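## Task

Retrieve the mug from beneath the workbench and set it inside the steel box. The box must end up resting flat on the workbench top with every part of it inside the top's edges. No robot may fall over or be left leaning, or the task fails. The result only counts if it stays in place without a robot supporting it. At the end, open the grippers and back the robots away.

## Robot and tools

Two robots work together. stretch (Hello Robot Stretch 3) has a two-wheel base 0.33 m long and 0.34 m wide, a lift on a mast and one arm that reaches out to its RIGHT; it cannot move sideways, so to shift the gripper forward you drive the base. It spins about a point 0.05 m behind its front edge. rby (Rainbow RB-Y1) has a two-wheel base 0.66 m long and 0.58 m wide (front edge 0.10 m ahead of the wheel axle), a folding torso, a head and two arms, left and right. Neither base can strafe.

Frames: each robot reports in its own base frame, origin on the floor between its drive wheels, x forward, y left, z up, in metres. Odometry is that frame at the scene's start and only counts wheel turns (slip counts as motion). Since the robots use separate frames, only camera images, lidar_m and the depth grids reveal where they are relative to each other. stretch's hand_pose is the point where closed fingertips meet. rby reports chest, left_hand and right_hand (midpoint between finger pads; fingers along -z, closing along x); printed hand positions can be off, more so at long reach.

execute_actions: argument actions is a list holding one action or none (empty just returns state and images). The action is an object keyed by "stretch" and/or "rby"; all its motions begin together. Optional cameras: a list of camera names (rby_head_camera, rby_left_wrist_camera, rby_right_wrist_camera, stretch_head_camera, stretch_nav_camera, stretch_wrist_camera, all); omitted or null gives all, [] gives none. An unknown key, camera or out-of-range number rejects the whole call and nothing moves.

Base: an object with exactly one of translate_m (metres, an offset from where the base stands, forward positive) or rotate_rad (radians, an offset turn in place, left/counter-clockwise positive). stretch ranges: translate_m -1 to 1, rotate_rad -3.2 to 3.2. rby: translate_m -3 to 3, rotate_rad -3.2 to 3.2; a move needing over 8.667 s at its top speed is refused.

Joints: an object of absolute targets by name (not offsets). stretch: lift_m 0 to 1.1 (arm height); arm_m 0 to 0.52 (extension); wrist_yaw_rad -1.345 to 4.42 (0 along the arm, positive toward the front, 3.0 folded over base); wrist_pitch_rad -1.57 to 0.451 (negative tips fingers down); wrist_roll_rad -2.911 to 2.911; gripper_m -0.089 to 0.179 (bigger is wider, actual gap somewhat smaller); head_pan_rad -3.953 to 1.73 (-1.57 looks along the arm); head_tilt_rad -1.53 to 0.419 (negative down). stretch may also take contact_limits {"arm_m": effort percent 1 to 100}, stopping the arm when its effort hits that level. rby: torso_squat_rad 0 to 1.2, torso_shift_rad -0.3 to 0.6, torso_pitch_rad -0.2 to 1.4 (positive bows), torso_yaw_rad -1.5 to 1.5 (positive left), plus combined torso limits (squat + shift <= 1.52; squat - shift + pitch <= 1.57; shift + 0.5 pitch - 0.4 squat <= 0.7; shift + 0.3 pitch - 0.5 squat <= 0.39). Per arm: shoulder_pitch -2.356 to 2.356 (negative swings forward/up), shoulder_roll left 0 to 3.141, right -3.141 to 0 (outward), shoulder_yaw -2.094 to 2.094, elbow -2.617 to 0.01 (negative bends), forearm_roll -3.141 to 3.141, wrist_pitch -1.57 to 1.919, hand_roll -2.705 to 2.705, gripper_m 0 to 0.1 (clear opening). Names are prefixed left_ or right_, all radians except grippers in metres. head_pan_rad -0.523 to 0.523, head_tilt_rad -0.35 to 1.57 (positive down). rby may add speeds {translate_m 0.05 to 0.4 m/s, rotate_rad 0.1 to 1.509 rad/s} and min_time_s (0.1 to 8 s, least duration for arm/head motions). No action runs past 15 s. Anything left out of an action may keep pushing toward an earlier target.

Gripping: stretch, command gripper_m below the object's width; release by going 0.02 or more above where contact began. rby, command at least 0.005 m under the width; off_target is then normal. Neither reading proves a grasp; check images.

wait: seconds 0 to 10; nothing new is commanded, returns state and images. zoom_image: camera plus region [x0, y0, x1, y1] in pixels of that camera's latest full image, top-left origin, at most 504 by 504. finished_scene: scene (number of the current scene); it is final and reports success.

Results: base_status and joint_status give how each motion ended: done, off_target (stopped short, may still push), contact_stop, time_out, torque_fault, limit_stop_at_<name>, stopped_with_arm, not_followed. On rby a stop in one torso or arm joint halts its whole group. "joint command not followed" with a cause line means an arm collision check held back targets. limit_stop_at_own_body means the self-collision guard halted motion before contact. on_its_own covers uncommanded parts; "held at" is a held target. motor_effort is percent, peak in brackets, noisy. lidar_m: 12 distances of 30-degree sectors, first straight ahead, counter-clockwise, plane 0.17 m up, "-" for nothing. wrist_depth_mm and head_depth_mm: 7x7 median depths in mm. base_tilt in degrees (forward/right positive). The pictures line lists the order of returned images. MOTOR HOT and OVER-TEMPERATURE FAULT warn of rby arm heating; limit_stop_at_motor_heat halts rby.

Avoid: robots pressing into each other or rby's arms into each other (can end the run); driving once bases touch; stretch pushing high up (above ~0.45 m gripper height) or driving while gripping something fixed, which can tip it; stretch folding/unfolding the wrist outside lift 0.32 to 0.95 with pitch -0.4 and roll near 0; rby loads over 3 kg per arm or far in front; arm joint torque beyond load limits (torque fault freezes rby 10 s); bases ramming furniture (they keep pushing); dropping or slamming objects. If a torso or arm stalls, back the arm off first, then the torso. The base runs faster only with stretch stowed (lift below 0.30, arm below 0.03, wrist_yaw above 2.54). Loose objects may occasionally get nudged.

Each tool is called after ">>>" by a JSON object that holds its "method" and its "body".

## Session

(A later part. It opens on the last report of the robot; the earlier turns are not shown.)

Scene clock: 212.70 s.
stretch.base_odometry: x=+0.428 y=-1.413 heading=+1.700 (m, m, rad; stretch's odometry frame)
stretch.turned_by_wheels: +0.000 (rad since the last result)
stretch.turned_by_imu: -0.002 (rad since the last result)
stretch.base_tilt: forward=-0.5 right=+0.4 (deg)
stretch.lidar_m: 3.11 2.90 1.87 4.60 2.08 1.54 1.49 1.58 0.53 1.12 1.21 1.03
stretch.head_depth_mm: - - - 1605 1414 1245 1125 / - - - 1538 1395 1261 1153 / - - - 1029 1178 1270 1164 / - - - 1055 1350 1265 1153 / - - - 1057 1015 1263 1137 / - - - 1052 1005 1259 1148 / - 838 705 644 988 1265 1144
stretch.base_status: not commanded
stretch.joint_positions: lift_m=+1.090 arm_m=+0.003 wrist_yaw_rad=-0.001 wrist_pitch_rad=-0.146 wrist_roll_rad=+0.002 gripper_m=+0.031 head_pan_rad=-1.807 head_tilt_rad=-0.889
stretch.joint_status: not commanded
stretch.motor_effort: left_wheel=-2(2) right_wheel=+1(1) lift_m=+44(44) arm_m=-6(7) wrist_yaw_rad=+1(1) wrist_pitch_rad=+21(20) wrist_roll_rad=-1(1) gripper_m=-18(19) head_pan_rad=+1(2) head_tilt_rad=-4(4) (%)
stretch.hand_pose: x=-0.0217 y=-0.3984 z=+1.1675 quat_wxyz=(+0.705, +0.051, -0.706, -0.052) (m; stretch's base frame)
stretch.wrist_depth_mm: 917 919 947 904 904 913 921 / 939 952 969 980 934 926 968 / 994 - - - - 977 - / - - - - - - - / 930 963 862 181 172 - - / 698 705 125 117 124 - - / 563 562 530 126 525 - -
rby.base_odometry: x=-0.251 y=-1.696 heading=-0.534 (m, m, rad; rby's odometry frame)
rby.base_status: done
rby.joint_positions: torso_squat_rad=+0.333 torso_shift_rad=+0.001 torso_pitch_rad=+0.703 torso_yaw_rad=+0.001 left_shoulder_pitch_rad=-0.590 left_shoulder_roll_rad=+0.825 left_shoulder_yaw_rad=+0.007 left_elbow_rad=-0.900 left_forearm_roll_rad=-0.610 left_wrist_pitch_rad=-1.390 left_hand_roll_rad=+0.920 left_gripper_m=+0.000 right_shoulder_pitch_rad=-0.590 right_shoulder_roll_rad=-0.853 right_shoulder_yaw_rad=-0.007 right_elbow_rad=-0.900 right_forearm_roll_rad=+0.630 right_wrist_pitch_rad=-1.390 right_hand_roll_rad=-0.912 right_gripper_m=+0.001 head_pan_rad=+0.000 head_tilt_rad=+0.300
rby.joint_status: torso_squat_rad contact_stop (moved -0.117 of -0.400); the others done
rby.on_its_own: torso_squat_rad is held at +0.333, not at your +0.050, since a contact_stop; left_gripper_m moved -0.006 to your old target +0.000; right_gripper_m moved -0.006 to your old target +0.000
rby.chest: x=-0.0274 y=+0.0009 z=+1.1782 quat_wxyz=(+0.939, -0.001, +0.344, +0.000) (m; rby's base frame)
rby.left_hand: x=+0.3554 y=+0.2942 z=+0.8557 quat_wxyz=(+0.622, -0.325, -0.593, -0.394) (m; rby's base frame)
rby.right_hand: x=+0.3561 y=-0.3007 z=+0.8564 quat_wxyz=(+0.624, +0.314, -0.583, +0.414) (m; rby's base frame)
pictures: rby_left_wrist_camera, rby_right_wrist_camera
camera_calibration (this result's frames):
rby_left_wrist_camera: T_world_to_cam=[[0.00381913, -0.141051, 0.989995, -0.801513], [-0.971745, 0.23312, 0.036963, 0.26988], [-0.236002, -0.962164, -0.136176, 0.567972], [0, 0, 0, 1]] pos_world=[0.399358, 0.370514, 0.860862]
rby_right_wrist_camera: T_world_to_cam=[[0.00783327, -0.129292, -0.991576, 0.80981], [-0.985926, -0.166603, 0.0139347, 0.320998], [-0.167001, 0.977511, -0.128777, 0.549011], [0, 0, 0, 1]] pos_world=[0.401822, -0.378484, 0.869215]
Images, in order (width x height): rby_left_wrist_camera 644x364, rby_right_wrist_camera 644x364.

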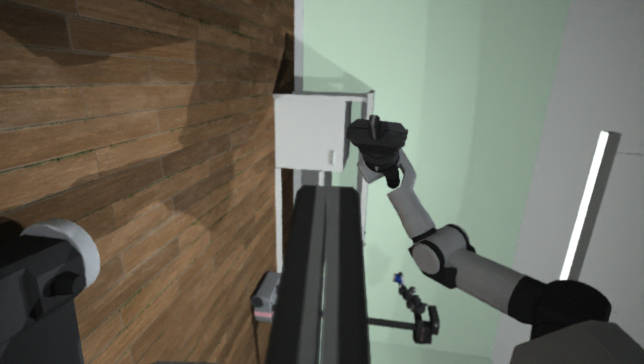

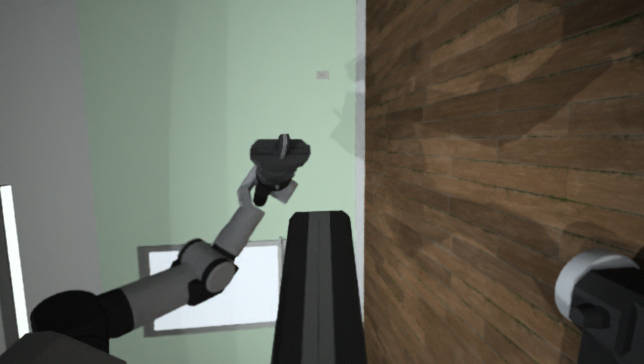

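>>> {"method": "execute_actions", "body": {"actions": [{"rby":{"joints":{"left_shoulder_pitch_rad":-0.471,"right_shoulder_pitch_rad":-0.471,"left_shoulder_roll_rad":1.05,"right_shoulder_roll_rad":-1.05,"left_elbow_rad":-1.206,"right_elbow_rad":-1.206,"left_forearm_roll_rad":-0.4,"right_forearm_roll_rad":0.4,"left_wrist_pitch_rad":-1.33,"right_wrist_pitch_rad":-1.33,"left_hand_roll_rad":1.1,"right_hand_roll_rad":-1.1,"head_tilt_rad":-0.1,"left_gripper_m":0.05,"right_gripper_m":0.05,"torso_squat_rad":0.75}}}], "cameras": ["rby_head_camera"]}}

Scene clock: 218.37 s.
stretch.base_odometry: x=+0.428 y=-1.413 heading=+1.700 (m, m, rad; stretch's odometry frame)
stretch.turned_by_wheels: +0.000 (rad since the last result)
stretch.turned_by_imu: -0.001 (rad since the last result)
stretch.base_tilt: forward=-0.5 right=+0.4 (deg)
stretch.lidar_m: 3.10 2.90 1.87 4.59 2.07 1.54 1.48 1.58 0.53 1.12 1.21 1.02
stretch.head_depth_mm: - - - 1609 1424 1258 1126 / - - - 1538 1396 1252 1148 / - - - 1034 1174 1266 1168 / - - - 1061 1354 1267 1150 / - - - 1058 1015 1268 1137 / - - - 1056 1005 1256 1141 / - 834 706 641 991 1264 1150
stretch.base_status: not commanded
stretch.joint_positions: lift_m=+1.090 arm_m=+0.003 wrist_yaw_rad=-0.001 wrist_pitch_rad=-0.146 wrist_roll_rad=+0.002 gripper_m=+0.031 head_pan_rad=-1.807 head_tilt_rad=-0.889
stretch.joint_status: not commanded
stretch.motor_effort: left_wheel=-2(1) right_wheel=+1(1) lift_m=+43(43) arm_m=-6(7) wrist_yaw_rad=+1(1) wrist_pitch_rad=+21(20) wrist_roll_rad=-1(1) gripper_m=-19(18) head_pan_rad=+2(2) head_tilt_rad=-4(4) (%)
stretch.hand_pose: x=-0.0217 y=-0.3984 z=+1.1675 quat_wxyz=(+0.705, +0.051, -0.706, -0.052) (m; stretch's base frame)
stretch.wrist_depth_mm: 956 926 923 915 914 945 922 / 969 949 946 962 951 955 977 / - - - 971 - - 975 / - - - - - - - / 920 941 872 180 172 - - / 702 707 126 117 124 - - / 560 557 538 127 542 - -
rby.base_odometry: x=-0.251 y=-1.696 heading=-0.534 (m, m, rad; rby's odometry frame)
rby.base_status: not commanded
rby.joint_positions: torso_squat_rad=+0.750 torso_shift_rad=+0.001 torso_pitch_rad=+0.703 torso_yaw_rad=+0.001 left_shoulder_pitch_rad=-0.471 left_shoulder_roll_rad=+1.050 left_shoulder_yaw_rad=+0.006 left_elbow_rad=-1.206 left_forearm_roll_rad=-0.400 left_wrist_pitch_rad=-1.330 left_hand_roll_rad=+1.100 left_gripper_m=+0.050 right_shoulder_pitch_rad=-0.471 right_shoulder_roll_rad=-1.050 right_shoulder_yaw_rad=-0.008 right_elbow_rad=-1.206 right_forearm_roll_rad=+0.400 right_wrist_pitch_rad=-1.330 right_hand_roll_rad=-1.100 right_gripper_m=+0.050 head_pan_rad=+0.000 head_tilt_rad=-0.100
rby.joint_status: all done
rby.chest: x=-0.0275 y=+0.0008 z=+1.0287 quat_wxyz=(+0.939, -0.001, +0.344, +0.000) (m; rby's base frame)
rby.left_hand: x=+0.3651 y=+0.3043 z=+0.8037 quat_wxyz=(+0.598, -0.369, -0.592, -0.395) (m; rby's base frame)
rby.right_hand: x=+0.3658 y=-0.3026 z=+0.8045 quat_wxyz=(+0.598, +0.369, -0.591, +0.396) (m; rby's base frame)
pictures: rby_head_camera
camera_calibration (this result's frames):
rby_head_camera: T_world_to_cam=[[0.0259476, -0.999122, 0.0328802, -0.0464317], [-0.597814, -0.0418705, -0.80054, 1.06696], [0.801215, 0.00111586, -0.598376, 0.551164], [0, 0, 0, 1]] pos_world=[0.197448, -0.00233192, 1.18547]
Images, in order (width x height): rby_head_camera 896x504.

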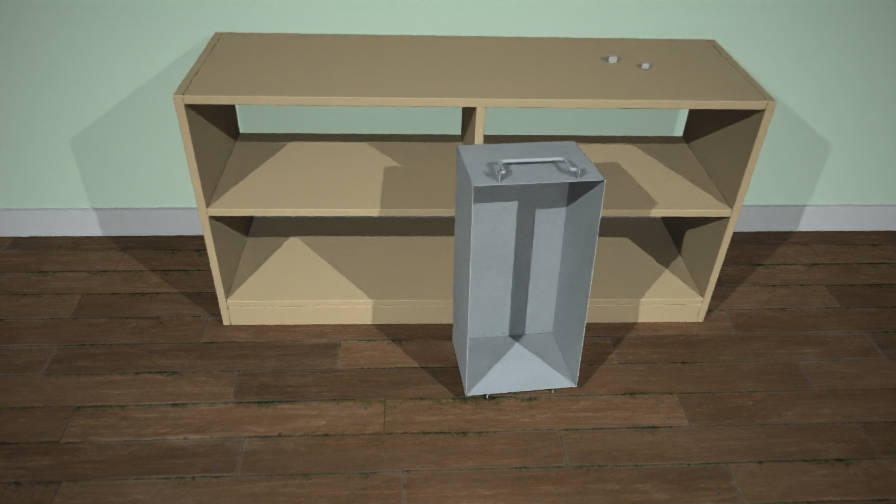

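>>> {"method": "execute_actions", "body": {"actions": [{"rby":{"base":{"translate_m":0.7},"joints":{"left_shoulder_pitch_rad":0.2,"right_shoulder_pitch_rad":-0.654,"left_shoulder_roll_rad":0.6,"right_shoulder_roll_rad":-0.088,"left_elbow_rad":-2.0,"right_elbow_rad":-0.79,"left_forearm_roll_rad":0,"right_forearm_roll_rad":-0.34,"left_wrist_pitch_rad":0,"right_wrist_pitch_rad":-0.65,"right_hand_roll_rad":0.22,"head_tilt_rad":0.2,"torso_squat_rad":1.1,"torso_pitch_rad":0.47}}}], "cameras": ["rby_head_camera","rby_right_wrist_camera"]}}

Scene clock: 243.07 s.
stretch.base_odometry: x=+0.428 y=-1.413 heading=+1.700 (m, m, rad; stretch's odometry frame)
stretch.turned_by_wheels: +0.000 (rad since the last result)
stretch.turned_by_imu: -0.002 (rad since the last result)
stretch.base_tilt: forward=-0.6 right=+0.4 (deg)
stretch.lidar_m: 3.11 2.23 2.18 4.59 2.08 1.54 1.48 1.58 0.54 1.12 1.21 1.03
stretch.head_depth_mm: - - - 1579 1418 1259 1122 / - - - 1541 1396 1260 1152 / - - - 1033 1179 1266 1172 / - - - 1051 1361 1263 1155 / - - - 1056 1019 1267 1144 / - - - 1057 1004 1254 1141 / - 837 708 643 993 1255 1147
stretch.base_status: not commanded
stretch.joint_positions: lift_m=+1.090 arm_m=+0.003 wrist_yaw_rad=-0.001 wrist_pitch_rad=-0.146 wrist_roll_rad=+0.002 gripper_m=+0.031 head_pan_rad=-1.807 head_tilt_rad=-0.889
stretch.joint_status: not commanded
stretch.motor_effort: left_wheel=-2(1) right_wheel=+1(1) lift_m=+43(43) arm_m=-6(6) wrist_yaw_rad=+1(1) wrist_pitch_rad=+21(21) wrist_roll_rad=-1(1) gripper_m=-19(18) head_pan_rad=+1(2) head_tilt_rad=-4(4) (%)
stretch.hand_pose: x=-0.0217 y=-0.3984 z=+1.1675 quat_wxyz=(+0.705, +0.051, -0.706, -0.052) (m; stretch's base frame)
stretch.wrist_depth_mm: 924 917 913 905 904 930 917 / 974 952 948 970 944 962 946 / - - - - - - - / - - - - - - - / 931 956 870 180 171 - - / 713 692 126 118 123 - - / 550 561 536 126 534 - -
rby.base_odometry: x=+0.352 y=-2.052 heading=-0.534 (m, m, rad; rby's odometry frame)
rby.base_status: done
rby.joint_positions: torso_squat_rad=+1.100 torso_shift_rad=+0.001 torso_pitch_rad=+0.470 torso_yaw_rad=+0.001 left_shoulder_pitch_rad=+0.200 left_shoulder_roll_rad=+0.600 left_shoulder_yaw_rad=+0.006 left_elbow_rad=-2.000 left_forearm_roll_rad=+0.000 left_wrist_pitch_rad=+0.000 left_hand_roll_rad=+1.100 left_gripper_m=+0.050 right_shoulder_pitch_rad=-0.654 right_shoulder_roll_rad=-0.088 right_shoulder_yaw_rad=-0.007 right_elbow_rad=-0.790 right_forearm_roll_rad=-0.340 right_wrist_pitch_rad=-0.650 right_hand_roll_rad=+0.220 right_gripper_m=+0.050 head_pan_rad=+0.000 head_tilt_rad=+0.200
rby.joint_status: all done
rby.chest: x=-0.0876 y=+0.0007 z=+0.8739 quat_wxyz=(+0.973, -0.001, +0.233, +0.000) (m; rby's base frame)
rby.left_hand: x=+0.2786 y=+0.3130 z=+0.5853 quat_wxyz=(+0.787, -0.218, -0.555, +0.160) (m; rby's base frame)
rby.right_hand: x=+0.4398 y=-0.1918 z=+0.5028 quat_wxyz=(+0.706, -0.001, -0.708, -0.003) (m; rby's base frame)
pictures: rby_head_camera, rby_right_wrist_camera
camera_calibration (this result's frames):
rby_head_camera: T_world_to_cam=[[0.0279891, -0.999116, 0.0313696, -0.0383896], [-0.64986, -0.0420322, -0.758891, 0.867422], [0.759538, 0.000854843, -0.650462, 0.60868], [0, 0, 0, 1]] pos_world=[0.102462, -0.00241628, 1.05541]
rby_right_wrist_camera: T_world_to_cam=[[0.0150838, 0.026283, -0.999541, 0.503224], [-0.604724, 0.796347, 0.0118143, 0.444681], [0.796292, 0.604268, 0.0279059, -0.163022], [0, 0, 0, 1]] pos_world=[0.391132, -0.268838, 0.502289]
Images, in order (width x height): rby_head_camera 896x504, rby_right_wrist_camera 644x364.

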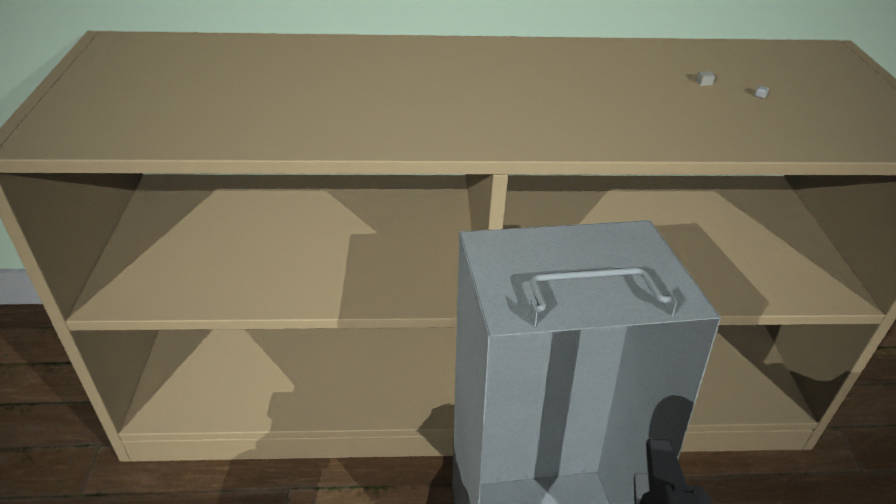

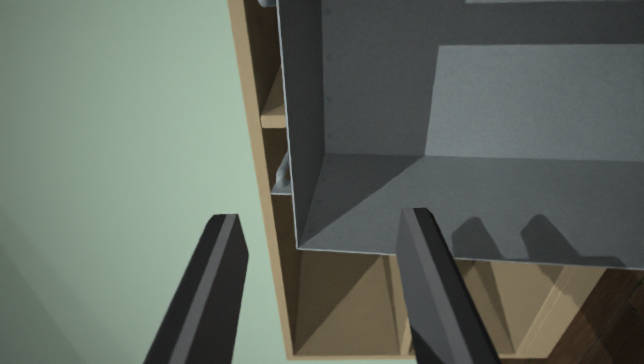

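>>> {"method": "execute_actions", "body": {"actions": [{"rby":{"base":{"translate_m":0.185},"joints":{"torso_squat_rad":1.07,"torso_yaw_rad":0.035,"head_tilt_rad":0.5}}}], "cameras": ["rby_head_camera","rby_right_wrist_camera"]}}

>>> {"method": "execute_actions", "body": {"actions": [{"rby":{"joints":{"right_gripper_m":0}}}], "cameras": []}}

>>> {"method": "execute_actions", "body": {"actions": [{"rby":{"joints":{"torso_squat_rad":0.95}}}], "cameras": ["rby_head_camera","rby_right_wrist_camera","stretch_nav_camera"]}}

Scene clock: 249.90 s.
stretch.base_odometry: x=+0.428 y=-1.413 heading=+1.700 (m, m, rad; stretch's odometry frame)
stretch.turned_by_wheels: +0.000 (rad since the last result)
stretch.turned_by_imu: -0.001 (rad since the last result)
stretch.base_tilt: forward=-0.5 right=+0.4 (deg)
stretch.lidar_m: 3.09 2.30 2.29 4.58 2.08 1.54 1.48 1.59 0.54 1.11 1.20 1.03
stretch.head_depth_mm: - - - 1603 1422 1252 1128 / - - - 1543 1398 1258 1152 / - - - 1027 1176 1262 1155 / - - - 1057 1353 1260 1149 / - - - 1057 1022 1263 1139 / - - - 1057 1000 1260 1148 / - 837 708 643 985 1256 1146
stretch.base_status: not commanded
stretch.joint_positions: lift_m=+1.090 arm_m=+0.003 wrist_yaw_rad=-0.001 wrist_pitch_rad=-0.146 wrist_roll_rad=+0.002 gripper_m=+0.031 head_pan_rad=-1.807 head_tilt_rad=-0.889
stretch.joint_status: not commanded
stretch.motor_effort: left_wheel=-2(2) right_wheel=+1(0) lift_m=+43(43) arm_m=-7(7) wrist_yaw_rad=+1(1) wrist_pitch_rad=+20(21) wrist_roll_rad=-1(1) gripper_m=-18(18) head_pan_rad=+2(2) head_tilt_rad=-3(3) (%)
stretch.hand_pose: x=-0.0217 y=-0.3984 z=+1.1675 quat_wxyz=(+0.705, +0.051, -0.706, -0.052) (m; stretch's base frame)
stretch.wrist_depth_mm: 942 909 903 921 891 955 945 / 971 959 969 942 950 951 952 / - - - 997 995 - - / - - - - - - - / 940 916 910 181 172 - - / 720 717 126 118 124 - - / 560 566 544 127 530 - -
rby.base_odometry: x=+0.511 y=-2.146 heading=-0.533 (m, m, rad; rby's odometry frame)
rby.base_status: done
rby.joint_positions: torso_squat_rad=+1.070 torso_shift_rad=+0.001 torso_pitch_rad=+0.470 torso_yaw_rad=+0.035 left_shoulder_pitch_rad=+0.200 left_shoulder_roll_rad=+0.600 left_shoulder_yaw_rad=+0.006 left_elbow_rad=-2.000 left_forearm_roll_rad=+0.000 left_wrist_pitch_rad=+0.000 left_hand_roll_rad=+1.100 left_gripper_m=+0.050 right_shoulder_pitch_rad=-0.654 right_shoulder_roll_rad=-0.088 right_shoulder_yaw_rad=-0.007 right_elbow_rad=-0.790 right_forearm_roll_rad=-0.340 right_wrist_pitch_rad=-0.650 right_hand_roll_rad=+0.220 right_gripper_m=+0.050 head_pan_rad=+0.000 head_tilt_rad=+0.500
rby.joint_status: all done
rby.chest: x=-0.0876 y=+0.0007 z=+0.8925 quat_wxyz=(+0.972, +0.003, +0.233, +0.017) (m; rby's base frame)
rby.left_hand: x=+0.2688 y=+0.3286 z=+0.6088 quat_wxyz=(+0.786, -0.203, -0.560, +0.168) (m; rby's base frame)
rby.right_hand: x=+0.4453 y=-0.1697 z=+0.5185 quat_wxyz=(+0.706, +0.015, -0.708, +0.003) (m; rby's base frame)
pictures: rby_head_camera, rby_right_wrist_camera
camera_calibration (this result's frames):
rby_head_camera: T_world_to_cam=[[0.0663814, -0.997774, 0.00642747, -0.012614], [-0.843571, -0.0595604, -0.533704, 0.647075], [0.532899, 0.030006, -0.845647, 0.832914], [0, 0, 0, 1]] pos_world=[0.102832, 0.000961696, 1.04978]
rby_right_wrist_camera: T_world_to_cam=[[0.0139674, 0.0423206, -0.999006, 0.521202], [-0.62886, 0.777144, 0.0241297, 0.431371], [0.777393, 0.627898, 0.0374684, -0.173767], [0, 0, 0, 1]] pos_world=[0.399078, -0.248187, 0.516786]
Images, in order (width x height): rby_head_camera 896x504, rby_right_wrist_camera 644x364.

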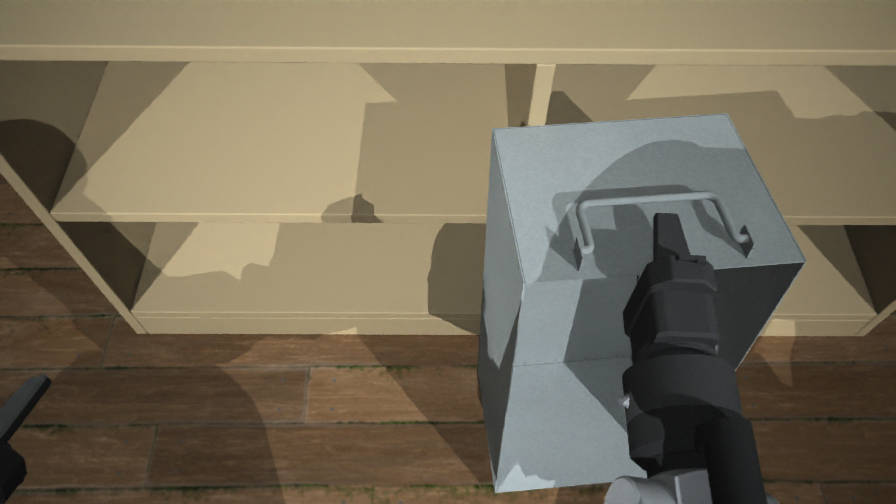

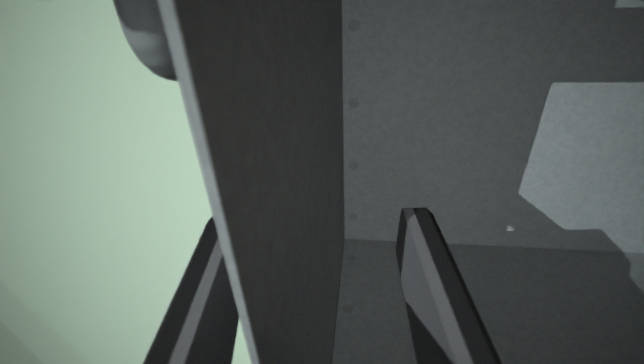

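Scene clock: 250.87 s.
stretch.base_odometry: x=+0.428 y=-1.413 heading=+1.700 (m, m, rad; stretch's odometry frame)
stretch.turned_by_wheels: +0.000 (rad since the last result)
stretch.turned_by_imu: +0.000 (rad since the last result)
stretch.base_tilt: forward=-0.5 right=+0.4 (deg)
stretch.lidar_m: 3.10 2.29 2.28 4.59 2.08 1.54 1.48 1.58 0.53 1.12 1.20 1.03
stretch.head_depth_mm: - - - 1602 1417 1258 1125 / - - - 1530 1400 1258 1151 / - - - 1024 1172 1260 1170 / - - - 1054 1360 1268 1150 / - - - 1055 1019 1266 1140 / - - - 1058 1005 1253 1146 / - 837 707 642 985 1262 1148
stretch.base_status: not commanded
stretch.joint_positions: lift_m=+1.090 arm_m=+0.003 wrist_yaw_rad=-0.001 wrist_pitch_rad=-0.146 wrist_roll_rad=+0.002 gripper_m=+0.031 head_pan_rad=-1.807 head_tilt_rad=-0.889
stretch.joint_status: not commanded
stretch.motor_effort: left_wheel=-2(2) right_wheel=+0(1) lift_m=+43(43) arm_m=-6(6) wrist_yaw_rad=+1(1) wrist_pitch_rad=+20(20) wrist_roll_rad=-1(1) gripper_m=-18(18) head_pan_rad=+2(2) head_tilt_rad=-4(4) (%)
stretch.hand_pose: x=-0.0217 y=-0.3984 z=+1.1675 quat_wxyz=(+0.705, +0.051, -0.706, -0.052) (m; stretch's base frame)
stretch.wrist_depth_mm: 934 933 903 905 925 898 925 / 966 980 976 936 993 965 960 / 992 - - - - - - / - - - - - - - / 966 915 869 182 173 - - / 696 702 126 117 124 - - / 552 557 535 127 538 - -
rby.base_odometry: x=+0.511 y=-2.146 heading=-0.533 (m, m, rad; rby's odometry frame)
rby.base_status: not commanded
rby.joint_positions: torso_squat_rad=+1.070 torso_shift_rad=+0.000 torso_pitch_rad=+0.468 torso_yaw_rad=+0.035 left_shoulder_pitch_rad=+0.200 left_shoulder_roll_rad=+0.600 left_shoulder_yaw_rad=+0.006 left_elbow_rad=-2.000 left_forearm_roll_rad=+0.000 left_wrist_pitch_rad=+0.000 left_hand_roll_rad=+1.100 left_gripper_m=+0.050 right_shoulder_pitch_rad=-0.656 right_shoulder_roll_rad=-0.088 right_shoulder_yaw_rad=-0.007 right_elbow_rad=-0.794 right_forearm_roll_rad=-0.340 right_wrist_pitch_rad=-0.653 right_hand_roll_rad=+0.220 right_gripper_m=+0.008 head_pan_rad=+0.000 head_tilt_rad=+0.500
rby.joint_status: right_gripper_m off_target (ended at +0.008, target +0.000)
rby.chest: x=-0.0886 y=+0.0008 z=+0.8927 quat_wxyz=(+0.973, +0.003, +0.232, +0.017) (m; rby's base frame)
rby.left_hand: x=+0.2685 y=+0.3284 z=+0.6098 quat_wxyz=(+0.785, -0.204, -0.560, +0.167) (m; rby's base frame)
rby.right_hand: x=+0.4466 y=-0.1695 z=+0.5233 quat_wxyz=(+0.702, +0.015, -0.712, +0.002) (m; rby's base frame)
pictures: none
No camera images: the call's "cameras" was empty. Leave "cameras" out to get every camera's image.

Scene clock: 251.80 s.
stretch.base_odometry: x=+0.428 y=-1.413 heading=+1.700 (m, m, rad; stretch's odometry frame)
stretch.turned_by_wheels: +0.000 (rad since the last result)
stretch.turned_by_imu: +0.000 (rad since the last result)
stretch.base_tilt: forward=-0.6 right=+0.4 (deg)
stretch.lidar_m: 3.12 2.30 2.29 4.59 2.08 1.54 1.48 1.59 0.54 1.11 1.20 1.03
stretch.head_depth_mm: - - - 1601 1413 1249 1127 / - - - 1552 1401 1263 1151 / - - - 1028 1174 1259 1157 / - - - 1056 1357 1272 1160 / - - - 1056 1018 1263 1138 / - - - 1057 1008 1267 1146 / - 839 708 643 995 1261 1151
stretch.base_status: not commanded
stretch.joint_positions: lift_m=+1.090 arm_m=+0.003 wrist_yaw_rad=-0.001 wrist_pitch_rad=-0.146 wrist_roll_rad=+0.002 gripper_m=+0.031 head_pan_rad=-1.807 head_tilt_rad=-0.889
stretch.joint_status: not commanded
stretch.motor_effort: left_wheel=-1(2) right_wheel=+0(1) lift_m=+43(43) arm_m=-6(7) wrist_yaw_rad=+1(1) wrist_pitch_rad=+21(21) wrist_roll_rad=-1(1) gripper_m=-18(19) head_pan_rad=+2(1) head_tilt_rad=-4(4) (%)
stretch.hand_pose: x=-0.0217 y=-0.3984 z=+1.1675 quat_wxyz=(+0.705, +0.051, -0.706, -0.052) (m; stretch's base frame)
stretch.wrist_depth_mm: 909 943 906 913 944 939 917 / 967 973 962 985 967 932 947 / - - - 989 - - - / - - - - - - - / 918 928 874 180 172 - - / 729 693 126 117 124 - - / 561 550 547 125 534 - -
rby.base_odometry: x=+0.511 y=-2.146 heading=-0.533 (m, m, rad; rby's odometry frame)
rby.base_status: not commanded
rby.joint_positions: torso_squat_rad=+1.044 torso_shift_rad=+0.002 torso_pitch_rad=+0.473 torso_yaw_rad=+0.035 left_shoulder_pitch_rad=+0.200 left_shoulder_roll_rad=+0.600 left_shoulder_yaw_rad=+0.006 left_elbow_rad=-2.000 left_forearm_roll_rad=+0.000 left_wrist_pitch_rad=+0.000 left_hand_roll_rad=+1.100 left_gripper_m=+0.050 right_shoulder_pitch_rad=-0.650 right_shoulder_roll_rad=-0.088 right_shoulder_yaw_rad=-0.008 right_elbow_rad=-0.787 right_forearm_roll_rad=-0.340 right_wrist_pitch_rad=-0.648 right_hand_roll_rad=+0.220 right_gripper_m=+0.008 head_pan_rad=+0.000 head_tilt_rad=+0.500
rby.joint_status: torso_squat_rad contact_stop (moved -0.026 of -0.120)
rby.on_its_own: torso_squat_rad is held at +1.044, not at your +0.950, since a contact_stop
rby.chest: x=-0.0864 y=+0.0006 z=+0.9077 quat_wxyz=(+0.972, +0.004, +0.234, +0.017) (m; rby's base frame)
rby.left_hand: x=+0.2691 y=+0.3285 z=+0.6231 quat_wxyz=(+0.787, -0.203, -0.558, +0.168) (m; rby's base frame)
rby.right_hand: x=+0.4433 y=-0.1705 z=+0.5286 quat_wxyz=(+0.710, +0.015, -0.704, +0.002) (m; rby's base frame)
pictures: rby_head_camera, rby_right_wrist_camera, stretch_nav_camera (sideways: a quarter turn counterclockwise sets it upright)
camera_calibration (this result's frames):
rby_head_camera: T_world_to_cam=[[0.0663194, -0.99778, 0.00599448, -0.0124951], [-0.845209, -0.0593694, -0.531128, 0.653758], [0.530305, 0.0301575, -0.84727, 0.846448], [0, 0, 0, 1]] pos_world=[0.104515, 0.000819086, 1.06447]
rby_right_wrist_camera: T_world_to_cam=[[0.00213485, 0.041599, -0.999132, 0.536493], [-0.627743, 0.777802, 0.0310425, 0.426507], [0.778418, 0.627132, 0.0277739, -0.167495], [0, 0, 0, 1]] pos_world=[0.396972, -0.249014, 0.527439]
stretch_nav_camera: T_world_to_cam=[[-0.171062, -0.750927, 0.637845, -0.784039], [-0.973343, 0.229185, 0.00877744, 0.0492412], [-0.152776, -0.619341, -0.770114, 0.965848], [0, 0, 0, 1]] pos_world=[0.0613671, -0.00185198, 1.24348]
Images, in order (width x height): rby_head_camera 896x504, rby_right_wrist_camera 644x364, stretch_nav_camera 672x504.

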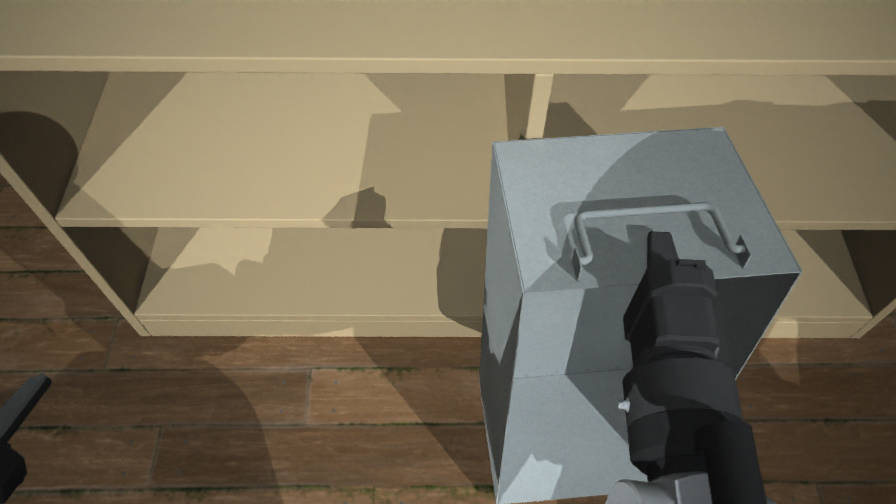

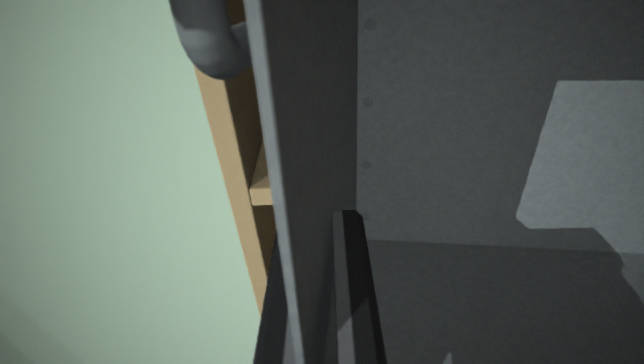

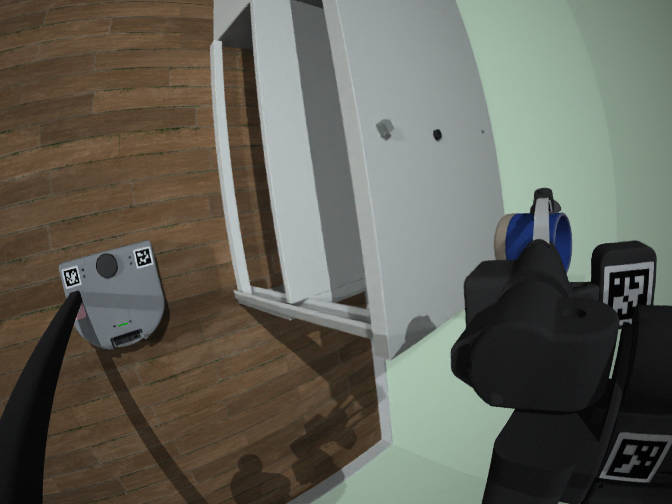

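>>> {"method": "execute_actions", "body": {"actions": [{"rby":{"joints":{"right_shoulder_pitch_rad":-0.65,"right_shoulder_roll_rad":-0.088,"right_shoulder_yaw_rad":-0.008,"right_elbow_rad":-0.787,"right_forearm_roll_rad":-0.34,"right_wrist_pitch_rad":-0.648,"right_hand_roll_rad":0.22}}}], "cameras": []}}

>>> {"method": "execute_actions", "body": {"actions": [{"rby":{"joints":{"torso_squat_rad":0.95}}}], "cameras": ["rby_head_camera"]}}

Scene clock: 255.50 s.
stretch.base_odometry: x=+0.428 y=-1.413 heading=+1.700 (m, m, rad; stretch's odometry frame)
stretch.turned_by_wheels: +0.000 (rad since the last result)
stretch.turned_by_imu: -0.001 (rad since the last result)
stretch.base_tilt: forward=-0.6 right=+0.4 (deg)
stretch.lidar_m: 3.11 2.30 2.30 4.57 2.08 1.53 1.48 1.58 0.54 1.11 1.21 1.03
stretch.head_depth_mm: - - - 1597 1419 1253 1125 / - - - 1545 1398 1257 1155 / - - - 1029 1176 1261 1169 / - - - 1056 1355 1264 1153 / - - - 1061 1020 1262 1141 / - - - 1052 1005 1255 1149 / - 838 705 644 987 1262 1150
stretch.base_status: not commanded
stretch.joint_positions: lift_m=+1.090 arm_m=+0.003 wrist_yaw_rad=-0.001 wrist_pitch_rad=-0.146 wrist_roll_rad=+0.002 gripper_m=+0.031 head_pan_rad=-1.807 head_tilt_rad=-0.889
stretch.joint_status: not commanded
stretch.motor_effort: left_wheel=-2(2) right_wheel=+1(1) lift_m=+43(44) arm_m=-6(6) wrist_yaw_rad=+1(1) wrist_pitch_rad=+21(21) wrist_roll_rad=-1(1) gripper_m=-19(19) head_pan_rad=+2(2) head_tilt_rad=-4(4) (%)
stretch.hand_pose: x=-0.0217 y=-0.3984 z=+1.1675 quat_wxyz=(+0.705, +0.051, -0.706, -0.052) (m; stretch's base frame)
stretch.wrist_depth_mm: 928 954 905 931 917 921 930 / 954 972 954 944 975 956 950 / 998 - - - - - - / - - - - - - - / 925 933 884 182 172 - - / 706 693 126 117 124 - - / 572 563 537 126 540 - -
rby.base_odometry: x=+0.511 y=-2.146 heading=-0.533 (m, m, rad; rby's odometry frame)
rby.base_status: not commanded
rby.joint_positions: torso_squat_rad=+1.044 torso_shift_rad=+0.002 torso_pitch_rad=+0.472 torso_yaw_rad=+0.035 left_shoulder_pitch_rad=+0.200 left_shoulder_roll_rad=+0.600 left_shoulder_yaw_rad=+0.006 left_elbow_rad=-2.000 left_forearm_roll_rad=+0.000 left_wrist_pitch_rad=+0.000 left_hand_roll_rad=+1.100 left_gripper_m=+0.050 right_shoulder_pitch_rad=-0.649 right_shoulder_roll_rad=-0.088 right_shoulder_yaw_rad=-0.008 right_elbow_rad=-0.786 right_forearm_roll_rad=-0.340 right_wrist_pitch_rad=-0.647 right_hand_roll_rad=+0.220 right_gripper_m=+0.007 head_pan_rad=+0.000 head_tilt_rad=+0.500
rby.joint_status: all done
rby.on_its_own: torso_squat_rad is held at +1.044, not at your +0.950, since a contact_stop
rby.chest: x=-0.0866 y=+0.0006 z=+0.9078 quat_wxyz=(+0.972, +0.003, +0.234, +0.017) (m; rby's base frame)
rby.left_hand: x=+0.2690 y=+0.3285 z=+0.6234 quat_wxyz=(+0.786, -0.203, -0.559, +0.168) (m; rby's base frame)
rby.right_hand: x=+0.4424 y=-0.1711 z=+0.5274 quat_wxyz=(+0.711, +0.014, -0.703, +0.002) (m; rby's base frame)
pictures: none
No camera images: the call's "cameras" was empty. Leave "cameras" out to get every camera's image.

Scene clock: 256.57 s.
stretch.base_odometry: x=+0.428 y=-1.413 heading=+1.700 (m, m, rad; stretch's odometry frame)
stretch.turned_by_wheels: +0.000 (rad since the last result)
stretch.turned_by_imu: +0.000 (rad since the last result)
stretch.base_tilt: forward=-0.5 right=+0.4 (deg)
stretch.lidar_m: 3.10 2.30 2.29 4.60 2.08 1.54 1.48 1.59 0.54 1.11 1.21 1.03
stretch.head_depth_mm: - - - 1606 1418 1243 1127 / - - - 1538 1406 1262 1155 / - - - 1029 1172 1261 1167 / - - - 1061 1350 1259 1151 / - - - 1056 1015 1273 1137 / - - - 1055 1000 1264 1147 / - 837 708 642 992 1258 1144
stretch.base_status: not commanded
stretch.joint_positions: lift_m=+1.090 arm_m=+0.003 wrist_yaw_rad=-0.001 wrist_pitch_rad=-0.146 wrist_roll_rad=+0.002 gripper_m=+0.031 head_pan_rad=-1.807 head_tilt_rad=-0.889
stretch.joint_status: not commanded
stretch.motor_effort: left_wheel=-1(2) right_wheel=+1(0) lift_m=+43(44) arm_m=-7(6) wrist_yaw_rad=+1(1) wrist_pitch_rad=+21(21) wrist_roll_rad=-1(1) gripper_m=-18(19) head_pan_rad=+2(2) head_tilt_rad=-4(4) (%)
stretch.hand_pose: x=-0.0217 y=-0.3984 z=+1.1675 quat_wxyz=(+0.705, +0.051, -0.706, -0.052) (m; stretch's base frame)
stretch.wrist_depth_mm: 914 961 910 916 914 904 914 / 980 981 997 945 971 961 963 / - 994 - - - 996 - / - - - - - - - / 916 941 882 180 172 - - / 704 700 126 118 124 - - / 555 568 537 127 535 - -
rby.base_odometry: x=+0.511 y=-2.146 heading=-0.533 (m, m, rad; rby's odometry frame)
rby.base_status: not commanded
rby.joint_positions: torso_squat_rad=+0.950 torso_shift_rad=+0.002 torso_pitch_rad=+0.474 torso_yaw_rad=+0.035 left_shoulder_pitch_rad=+0.200 left_shoulder_roll_rad=+0.600 left_shoulder_yaw_rad=+0.006 left_elbow_rad=-2.000 left_forearm_roll_rad=+0.000 left_wrist_pitch_rad=+0.000 left_hand_roll_rad=+1.100 left_gripper_m=+0.050 right_shoulder_pitch_rad=-0.644 right_shoulder_roll_rad=-0.087 right_shoulder_yaw_rad=-0.008 right_elbow_rad=-0.781 right_forearm_roll_rad=-0.340 right_wrist_pitch_rad=-0.645 right_hand_roll_rad=+0.220 right_gripper_m=+0.012 head_pan_rad=+0.000 head_tilt_rad=+0.500
rby.joint_status: all done
rby.chest: x=-0.0859 y=+0.0006 z=+0.9631 quat_wxyz=(+0.972, +0.004, +0.235, +0.017) (m; rby's base frame)
rby.left_hand: x=+0.2693 y=+0.3285 z=+0.6782 quat_wxyz=(+0.787, -0.203, -0.558, +0.168) (m; rby's base frame)
rby.right_hand: x=+0.4397 y=-0.1721 z=+0.5773 quat_wxyz=(+0.716, +0.013, -0.698, +0.002) (m; rby's base frame)
pictures: rby_head_camera
camera_calibration (this result's frames):
rby_head_camera: T_world_to_cam=[[0.0663371, -0.99778, 0.00579101, -0.0126724], [-0.845714, -0.059305, -0.53033, 0.682754], [0.529496, 0.030283, -0.847772, 0.893496], [0, 0, 0, 1]] pos_world=[0.105153, 0.000788681, 1.11964]
Images, in order (width x height): rby_head_camera 896x504.

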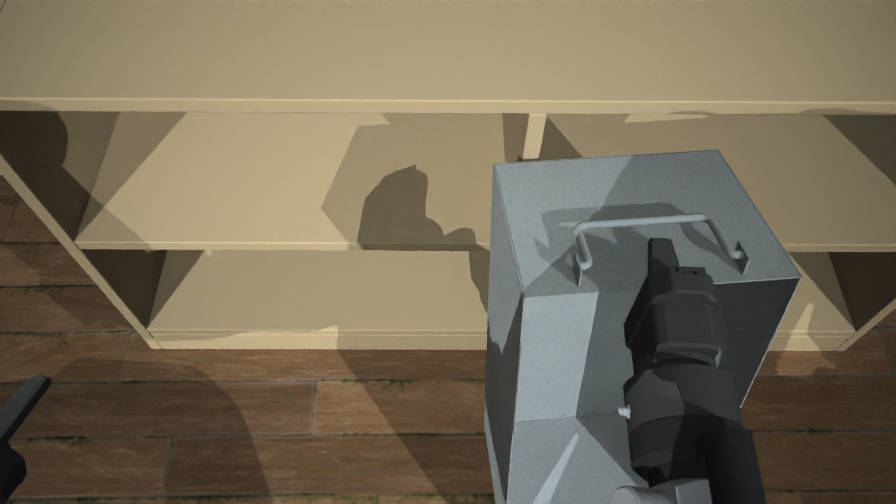

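>>> {"method": "execute_actions", "body": {"actions": [{"rby":{"base":{"translate_m":-0.66},"speeds":{"translate_m":0.2},"joints":{"torso_squat_rad":0.9}}}], "cameras": ["rby_head_camera"]}}

>>> {"method": "execute_actions", "body": {"actions": [{"rby":{"base":{"rotate_rad":-1.571},"speeds":{"rotate_rad":0.4}}}], "cameras": ["rby_head_camera"]}}

>>> {"method": "execute_actions", "body": {"actions": [{"rby":{"base":{"translate_m":1.2},"speeds":{"translate_m":0.2},"joints":{"head_tilt_rad":0.1}},"stretch":{"joints":{"head_pan_rad":-0.3,"head_tilt_rad":-0.4}}}], "cameras": ["rby_head_camera","stretch_nav_camera"]}}

Scene clock: 266.33 s.
stretch.base_odometry: x=+0.428 y=-1.413 heading=+1.700 (m, m, rad; stretch's odometry frame)
stretch.turned_by_wheels: +0.000 (rad since the last result)
stretch.turned_by_imu: -0.002 (rad since the last result)
stretch.base_tilt: forward=-0.5 right=+0.4 (deg)
stretch.lidar_m: 3.11 2.13 1.95 4.59 2.08 1.54 1.49 1.59 0.53 1.11 1.20 1.03
stretch.head_depth_mm: - - - 1593 1415 1250 1123 / - - - 1536 1396 1257 1149 / - - - 1031 1170 1262 1159 / - - - 1056 1359 1270 1156 / - - - 1066 1014 1269 1143 / - - - 1057 999 1262 1143 / - 841 709 640 988 1263 1146
stretch.base_status: not commanded
stretch.joint_positions: lift_m=+1.090 arm_m=+0.003 wrist_yaw_rad=-0.001 wrist_pitch_rad=-0.146 wrist_roll_rad=+0.002 gripper_m=+0.031 head_pan_rad=-1.807 head_tilt_rad=-0.889
stretch.joint_status: not commanded
stretch.motor_effort: left_wheel=-2(1) right_wheel=+1(1) lift_m=+43(44) arm_m=-6(7) wrist_yaw_rad=+1(1) wrist_pitch_rad=+20(20) wrist_roll_rad=-1(1) gripper_m=-18(18) head_pan_rad=+1(1) head_tilt_rad=-4(4) (%)
stretch.hand_pose: x=-0.0217 y=-0.3984 z=+1.1675 quat_wxyz=(+0.705, +0.051, -0.706, -0.052) (m; stretch's base frame)
stretch.wrist_depth_mm: 921 940 896 918 918 932 882 / 975 934 972 991 967 967 991 / - - - - - 990 983 / - - - - - - - / 917 948 843 180 173 - - / 693 696 126 118 124 - - / 549 563 543 126 535 - -
rby.base_odometry: x=-0.057 y=-1.811 heading=-0.532 (m, m, rad; rby's odometry frame)
rby.base_status: done
rby.joint_positions: torso_squat_rad=+0.900 torso_shift_rad=+0.002 torso_pitch_rad=+0.474 torso_yaw_rad=+0.035 left_shoulder_pitch_rad=+0.200 left_shoulder_roll_rad=+0.600 left_shoulder_yaw_rad=+0.006 left_elbow_rad=-2.000 left_forearm_roll_rad=+0.000 left_wrist_pitch_rad=+0.000 left_hand_roll_rad=+1.100 left_gripper_m=+0.050 right_shoulder_pitch_rad=-0.644 right_shoulder_roll_rad=-0.087 right_shoulder_yaw_rad=-0.008 right_elbow_rad=-0.781 right_forearm_roll_rad=-0.340 right_wrist_pitch_rad=-0.644 right_hand_roll_rad=+0.220 right_gripper_m=+0.011 head_pan_rad=+0.000 head_tilt_rad=+0.500
rby.joint_status: all done
rby.chest: x=-0.0858 y=+0.0006 z=+0.9910 quat_wxyz=(+0.972, +0.004, +0.235, +0.017) (m; rby's base frame)
rby.left_hand: x=+0.2694 y=+0.3286 z=+0.7061 quat_wxyz=(+0.787, -0.203, -0.558, +0.168) (m; rby's base frame)
rby.right_hand: x=+0.4397 y=-0.1721 z=+0.6052 quat_wxyz=(+0.716, +0.013, -0.698, +0.002) (m; rby's base frame)
pictures: rby_head_camera
camera_calibration (this result's frames):
rby_head_camera: T_world_to_cam=[[0.0663359, -0.997781, 0.0057493, -0.0127981], [-0.845719, -0.0592821, -0.530325, 0.697625], [0.529489, 0.0303173, -0.847775, 0.917151], [0, 0, 0, 1]] pos_world=[0.105223, 0.000781469, 1.14758]
Images, in order (width x height): rby_head_camera 896x504.

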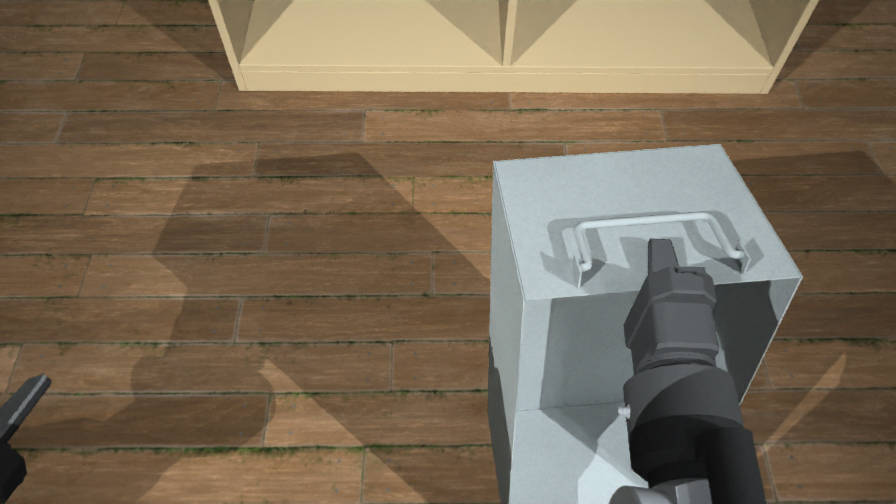

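Scene clock: 271.37 s.
stretch.base_odometry: x=+0.428 y=-1.413 heading=+1.700 (m, m, rad; stretch's odometry frame)
stretch.turned_by_wheels: +0.000 (rad since the last result)
stretch.turned_by_imu: -0.001 (rad since the last result)
stretch.base_tilt: forward=-0.5 right=+0.4 (deg)
stretch.lidar_m: 3.11 1.84 1.75 4.59 2.09 1.54 1.49 1.58 0.54 1.12 1.21 1.03
stretch.head_depth_mm: - - - 1591 1414 1259 1124 / - - - 1540 1396 1254 1162 / - - - 1029 1175 1259 1167 / - - - 1051 1356 1268 1151 / - - - 1067 1022 1273 1138 / - - - 1054 1010 1261 1136 / - 838 707 642 991 1264 1151
stretch.base_status: not commanded
stretch.joint_positions: lift_m=+1.090 arm_m=+0.003 wrist_yaw_rad=-0.001 wrist_pitch_rad=-0.146 wrist_roll_rad=+0.002 gripper_m=+0.031 head_pan_rad=-1.807 head_tilt_rad=-0.889
stretch.joint_status: not commanded
stretch.motor_effort: left_wheel=-1(1) right_wheel=+1(0) lift_m=+44(43) arm_m=-6(6) wrist_yaw_rad=+1(1) wrist_pitch_rad=+20(21) wrist_roll_rad=-1(1) gripper_m=-20(19) head_pan_rad=+2(2) head_tilt_rad=-4(4) (%)
stretch.hand_pose: x=-0.0217 y=-0.3984 z=+1.1675 quat_wxyz=(+0.705, +0.051, -0.706, -0.052) (m; stretch's base frame)
stretch.wrist_depth_mm: 942 936 928 928 932 925 914 / 979 938 947 963 957 950 941 / - - - - 989 985 990 / - - - - - - - / 929 902 854 182 172 - - / 683 693 126 118 124 - - / 553 562 537 126 535 - -
rby.base_odometry: x=-0.057 y=-1.811 heading=-2.102 (m, m, rad; rby's odometry frame)
rby.base_status: done
rby.joint_positions: torso_squat_rad=+0.900 torso_shift_rad=+0.002 torso_pitch_rad=+0.474 torso_yaw_rad=+0.035 left_shoulder_pitch_rad=+0.200 left_shoulder_roll_rad=+0.600 left_shoulder_yaw_rad=+0.006 left_elbow_rad=-2.000 left_forearm_roll_rad=+0.000 left_wrist_pitch_rad=+0.000 left_hand_roll_rad=+1.100 left_gripper_m=+0.050 right_shoulder_pitch_rad=-0.644 right_shoulder_roll_rad=-0.087 right_shoulder_yaw_rad=-0.008 right_elbow_rad=-0.781 right_forearm_roll_rad=-0.340 right_wrist_pitch_rad=-0.644 right_hand_roll_rad=+0.220 right_gripper_m=+0.012 head_pan_rad=+0.000 head_tilt_rad=+0.500
rby.joint_status: not commanded
rby.chest: x=-0.0858 y=+0.0005 z=+0.9910 quat_wxyz=(+0.972, +0.004, +0.235, +0.017) (m; rby's base frame)
rby.left_hand: x=+0.2694 y=+0.3285 z=+0.7061 quat_wxyz=(+0.787, -0.203, -0.558, +0.168) (m; rby's base frame)
rby.right_hand: x=+0.4398 y=-0.1720 z=+0.6052 quat_wxyz=(+0.716, +0.013, -0.698, +0.002) (m; rby's base frame)
pictures: rby_head_camera
camera_calibration (this result's frames):
rby_head_camera: T_world_to_cam=[[0.0663274, -0.997782, 0.00572188, -0.0127935], [-0.84572, -0.0592604, -0.530327, 0.697625], [0.529489, 0.0303361, -0.847774, 0.917151], [0, 0, 0, 1]] pos_world=[0.105223, 0.000753588, 1.14758]
Images, in order (width x height): rby_head_camera 896x504.

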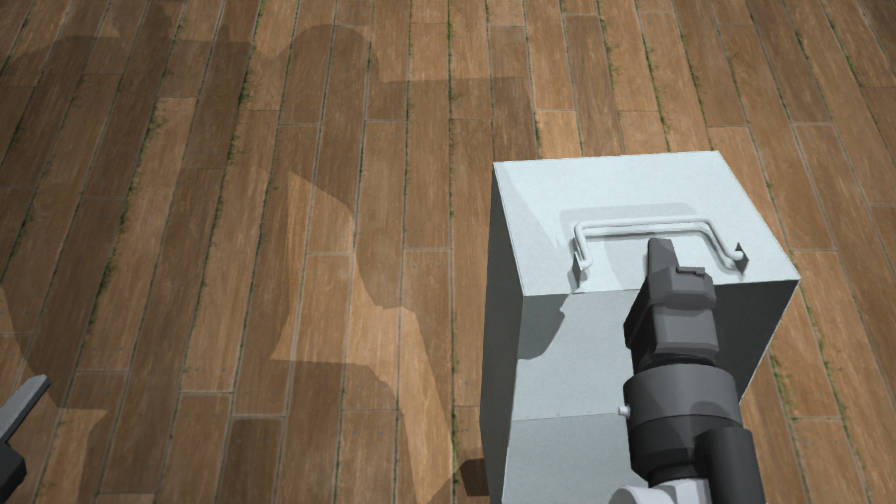

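Scene clock: 278.20 s.
stretch.base_odometry: x=+0.428 y=-1.413 heading=+1.700 (m, m, rad; stretch's odometry frame)
stretch.turned_by_wheels: +0.000 (rad since the last result)
stretch.turned_by_imu: -0.002 (rad since the last result)
stretch.base_tilt: forward=-0.5 right=+0.4 (deg)
stretch.lidar_m: 1.05 1.07 4.58 4.59 2.08 1.54 1.48 1.59 0.54 1.11 1.21 1.03
stretch.head_depth_mm: 2006 2088 2108 1144 1173 1177 1357 / 2407 2523 2591 1236 1305 1366 1363 / 2879 3118 3279 1618 1723 1683 1407 / 2843 3059 3279 3264 2271 1729 1410 / 2782 2981 3262 3254 2275 1750 1419 / 2710 2890 3121 3285 2319 1696 1430 / 2660 2777 3038 3142 1274 1228 1329
stretch.base_status: not commanded
stretch.joint_positions: lift_m=+1.090 arm_m=+0.003 wrist_yaw_rad=-0.001 wrist_pitch_rad=-0.146 wrist_roll_rad=+0.002 gripper_m=+0.031 head_pan_rad=-0.307 head_tilt_rad=-0.409
stretch.joint_status: all done
stretch.motor_effort: left_wheel=-2(2) right_wheel=+1(1) lift_m=+44(44) arm_m=-6(7) wrist_yaw_rad=+1(1) wrist_pitch_rad=+21(21) wrist_roll_rad=-1(1) gripper_m=-19(19) head_pan_rad=+2(34) head_tilt_rad=+3(23) (%)
stretch.hand_pose: x=-0.0217 y=-0.3984 z=+1.1675 quat_wxyz=(+0.705, +0.051, -0.706, -0.052) (m; stretch's base frame)
stretch.wrist_depth_mm: 929 922 909 905 933 894 897 / 975 972 931 950 973 979 960 / - - 982 - - - - / - - - - - - - / 933 929 854 183 172 - - / 708 705 126 118 124 - - / 556 574 537 127 539 - -
rby.base_odometry: x=-0.666 y=-2.845 heading=-2.103 (m, m, rad; rby's odometry frame)
rby.base_status: done
rby.joint_positions: torso_squat_rad=+0.900 torso_shift_rad=+0.002 torso_pitch_rad=+0.474 torso_yaw_rad=+0.035 left_shoulder_pitch_rad=+0.200 left_shoulder_roll_rad=+0.600 left_shoulder_yaw_rad=+0.006 left_elbow_rad=-2.000 left_forearm_roll_rad=+0.000 left_wrist_pitch_rad=+0.000 left_hand_roll_rad=+1.100 left_gripper_m=+0.050 right_shoulder_pitch_rad=-0.644 right_shoulder_roll_rad=-0.087 right_shoulder_yaw_rad=-0.008 right_elbow_rad=-0.781 right_forearm_roll_rad=-0.340 right_wrist_pitch_rad=-0.644 right_hand_roll_rad=+0.220 right_gripper_m=+0.012 head_pan_rad=+0.000 head_tilt_rad=+0.100
rby.joint_status: all done
rby.chest: x=-0.0858 y=+0.0006 z=+0.9910 quat_wxyz=(+0.972, +0.004, +0.235, +0.017) (m; rby's base frame)
rby.left_hand: x=+0.2694 y=+0.3285 z=+0.7061 quat_wxyz=(+0.787, -0.203, -0.558, +0.168) (m; rby's base frame)
rby.right_hand: x=+0.4399 y=-0.1719 z=+0.6053 quat_wxyz=(+0.716, +0.014, -0.698, +0.002) (m; rby's base frame)
pictures: rby_head_camera, stretch_nav_camera (sideways: a quarter turn counterclockwise sets it upright)
camera_calibration (this result's frames):
rby_head_camera: T_world_to_cam=[[0.0554957, -0.998302, 0.0176766, -0.0263754], [-0.572954, -0.0463396, -0.818276, 1.02452], [0.817706, 0.0352829, -0.574553, 0.5932], [0, 0, 0, 1]] pos_world=[0.103403, 0.000215265, 1.17963]
stretch_nav_camera: T_world_to_cam=[[0.373138, -0.108617, 0.921396, -1.15701], [-0.302179, -0.953199, 0.0100079, 0.0435391], [0.877186, -0.282161, -0.388496, 0.463109], [0, 0, 0, 1]] pos_world=[0.0386466, 0.0465026, 1.24554]
Images, in order (width x height): rby_head_camera 896x504, stretch_nav_camera 672x504.

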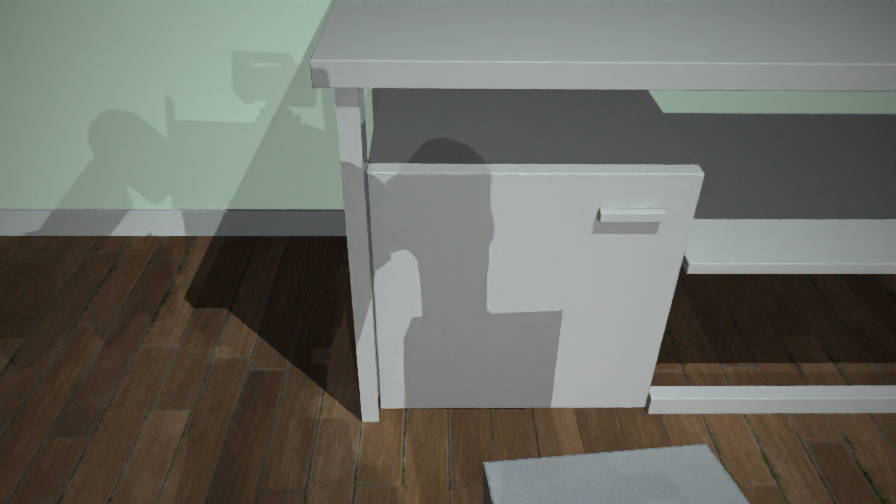

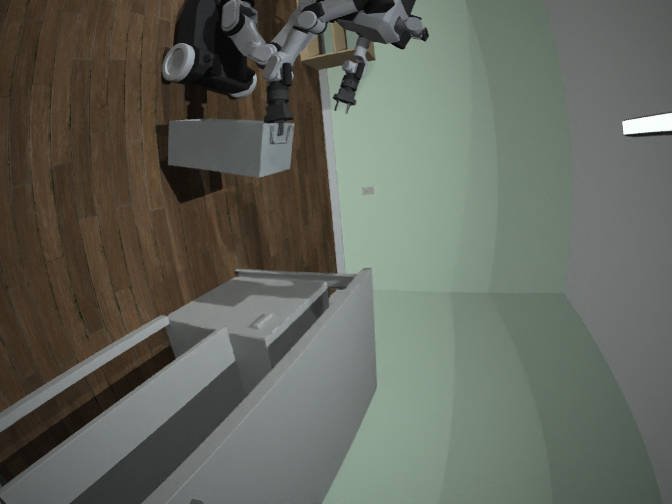

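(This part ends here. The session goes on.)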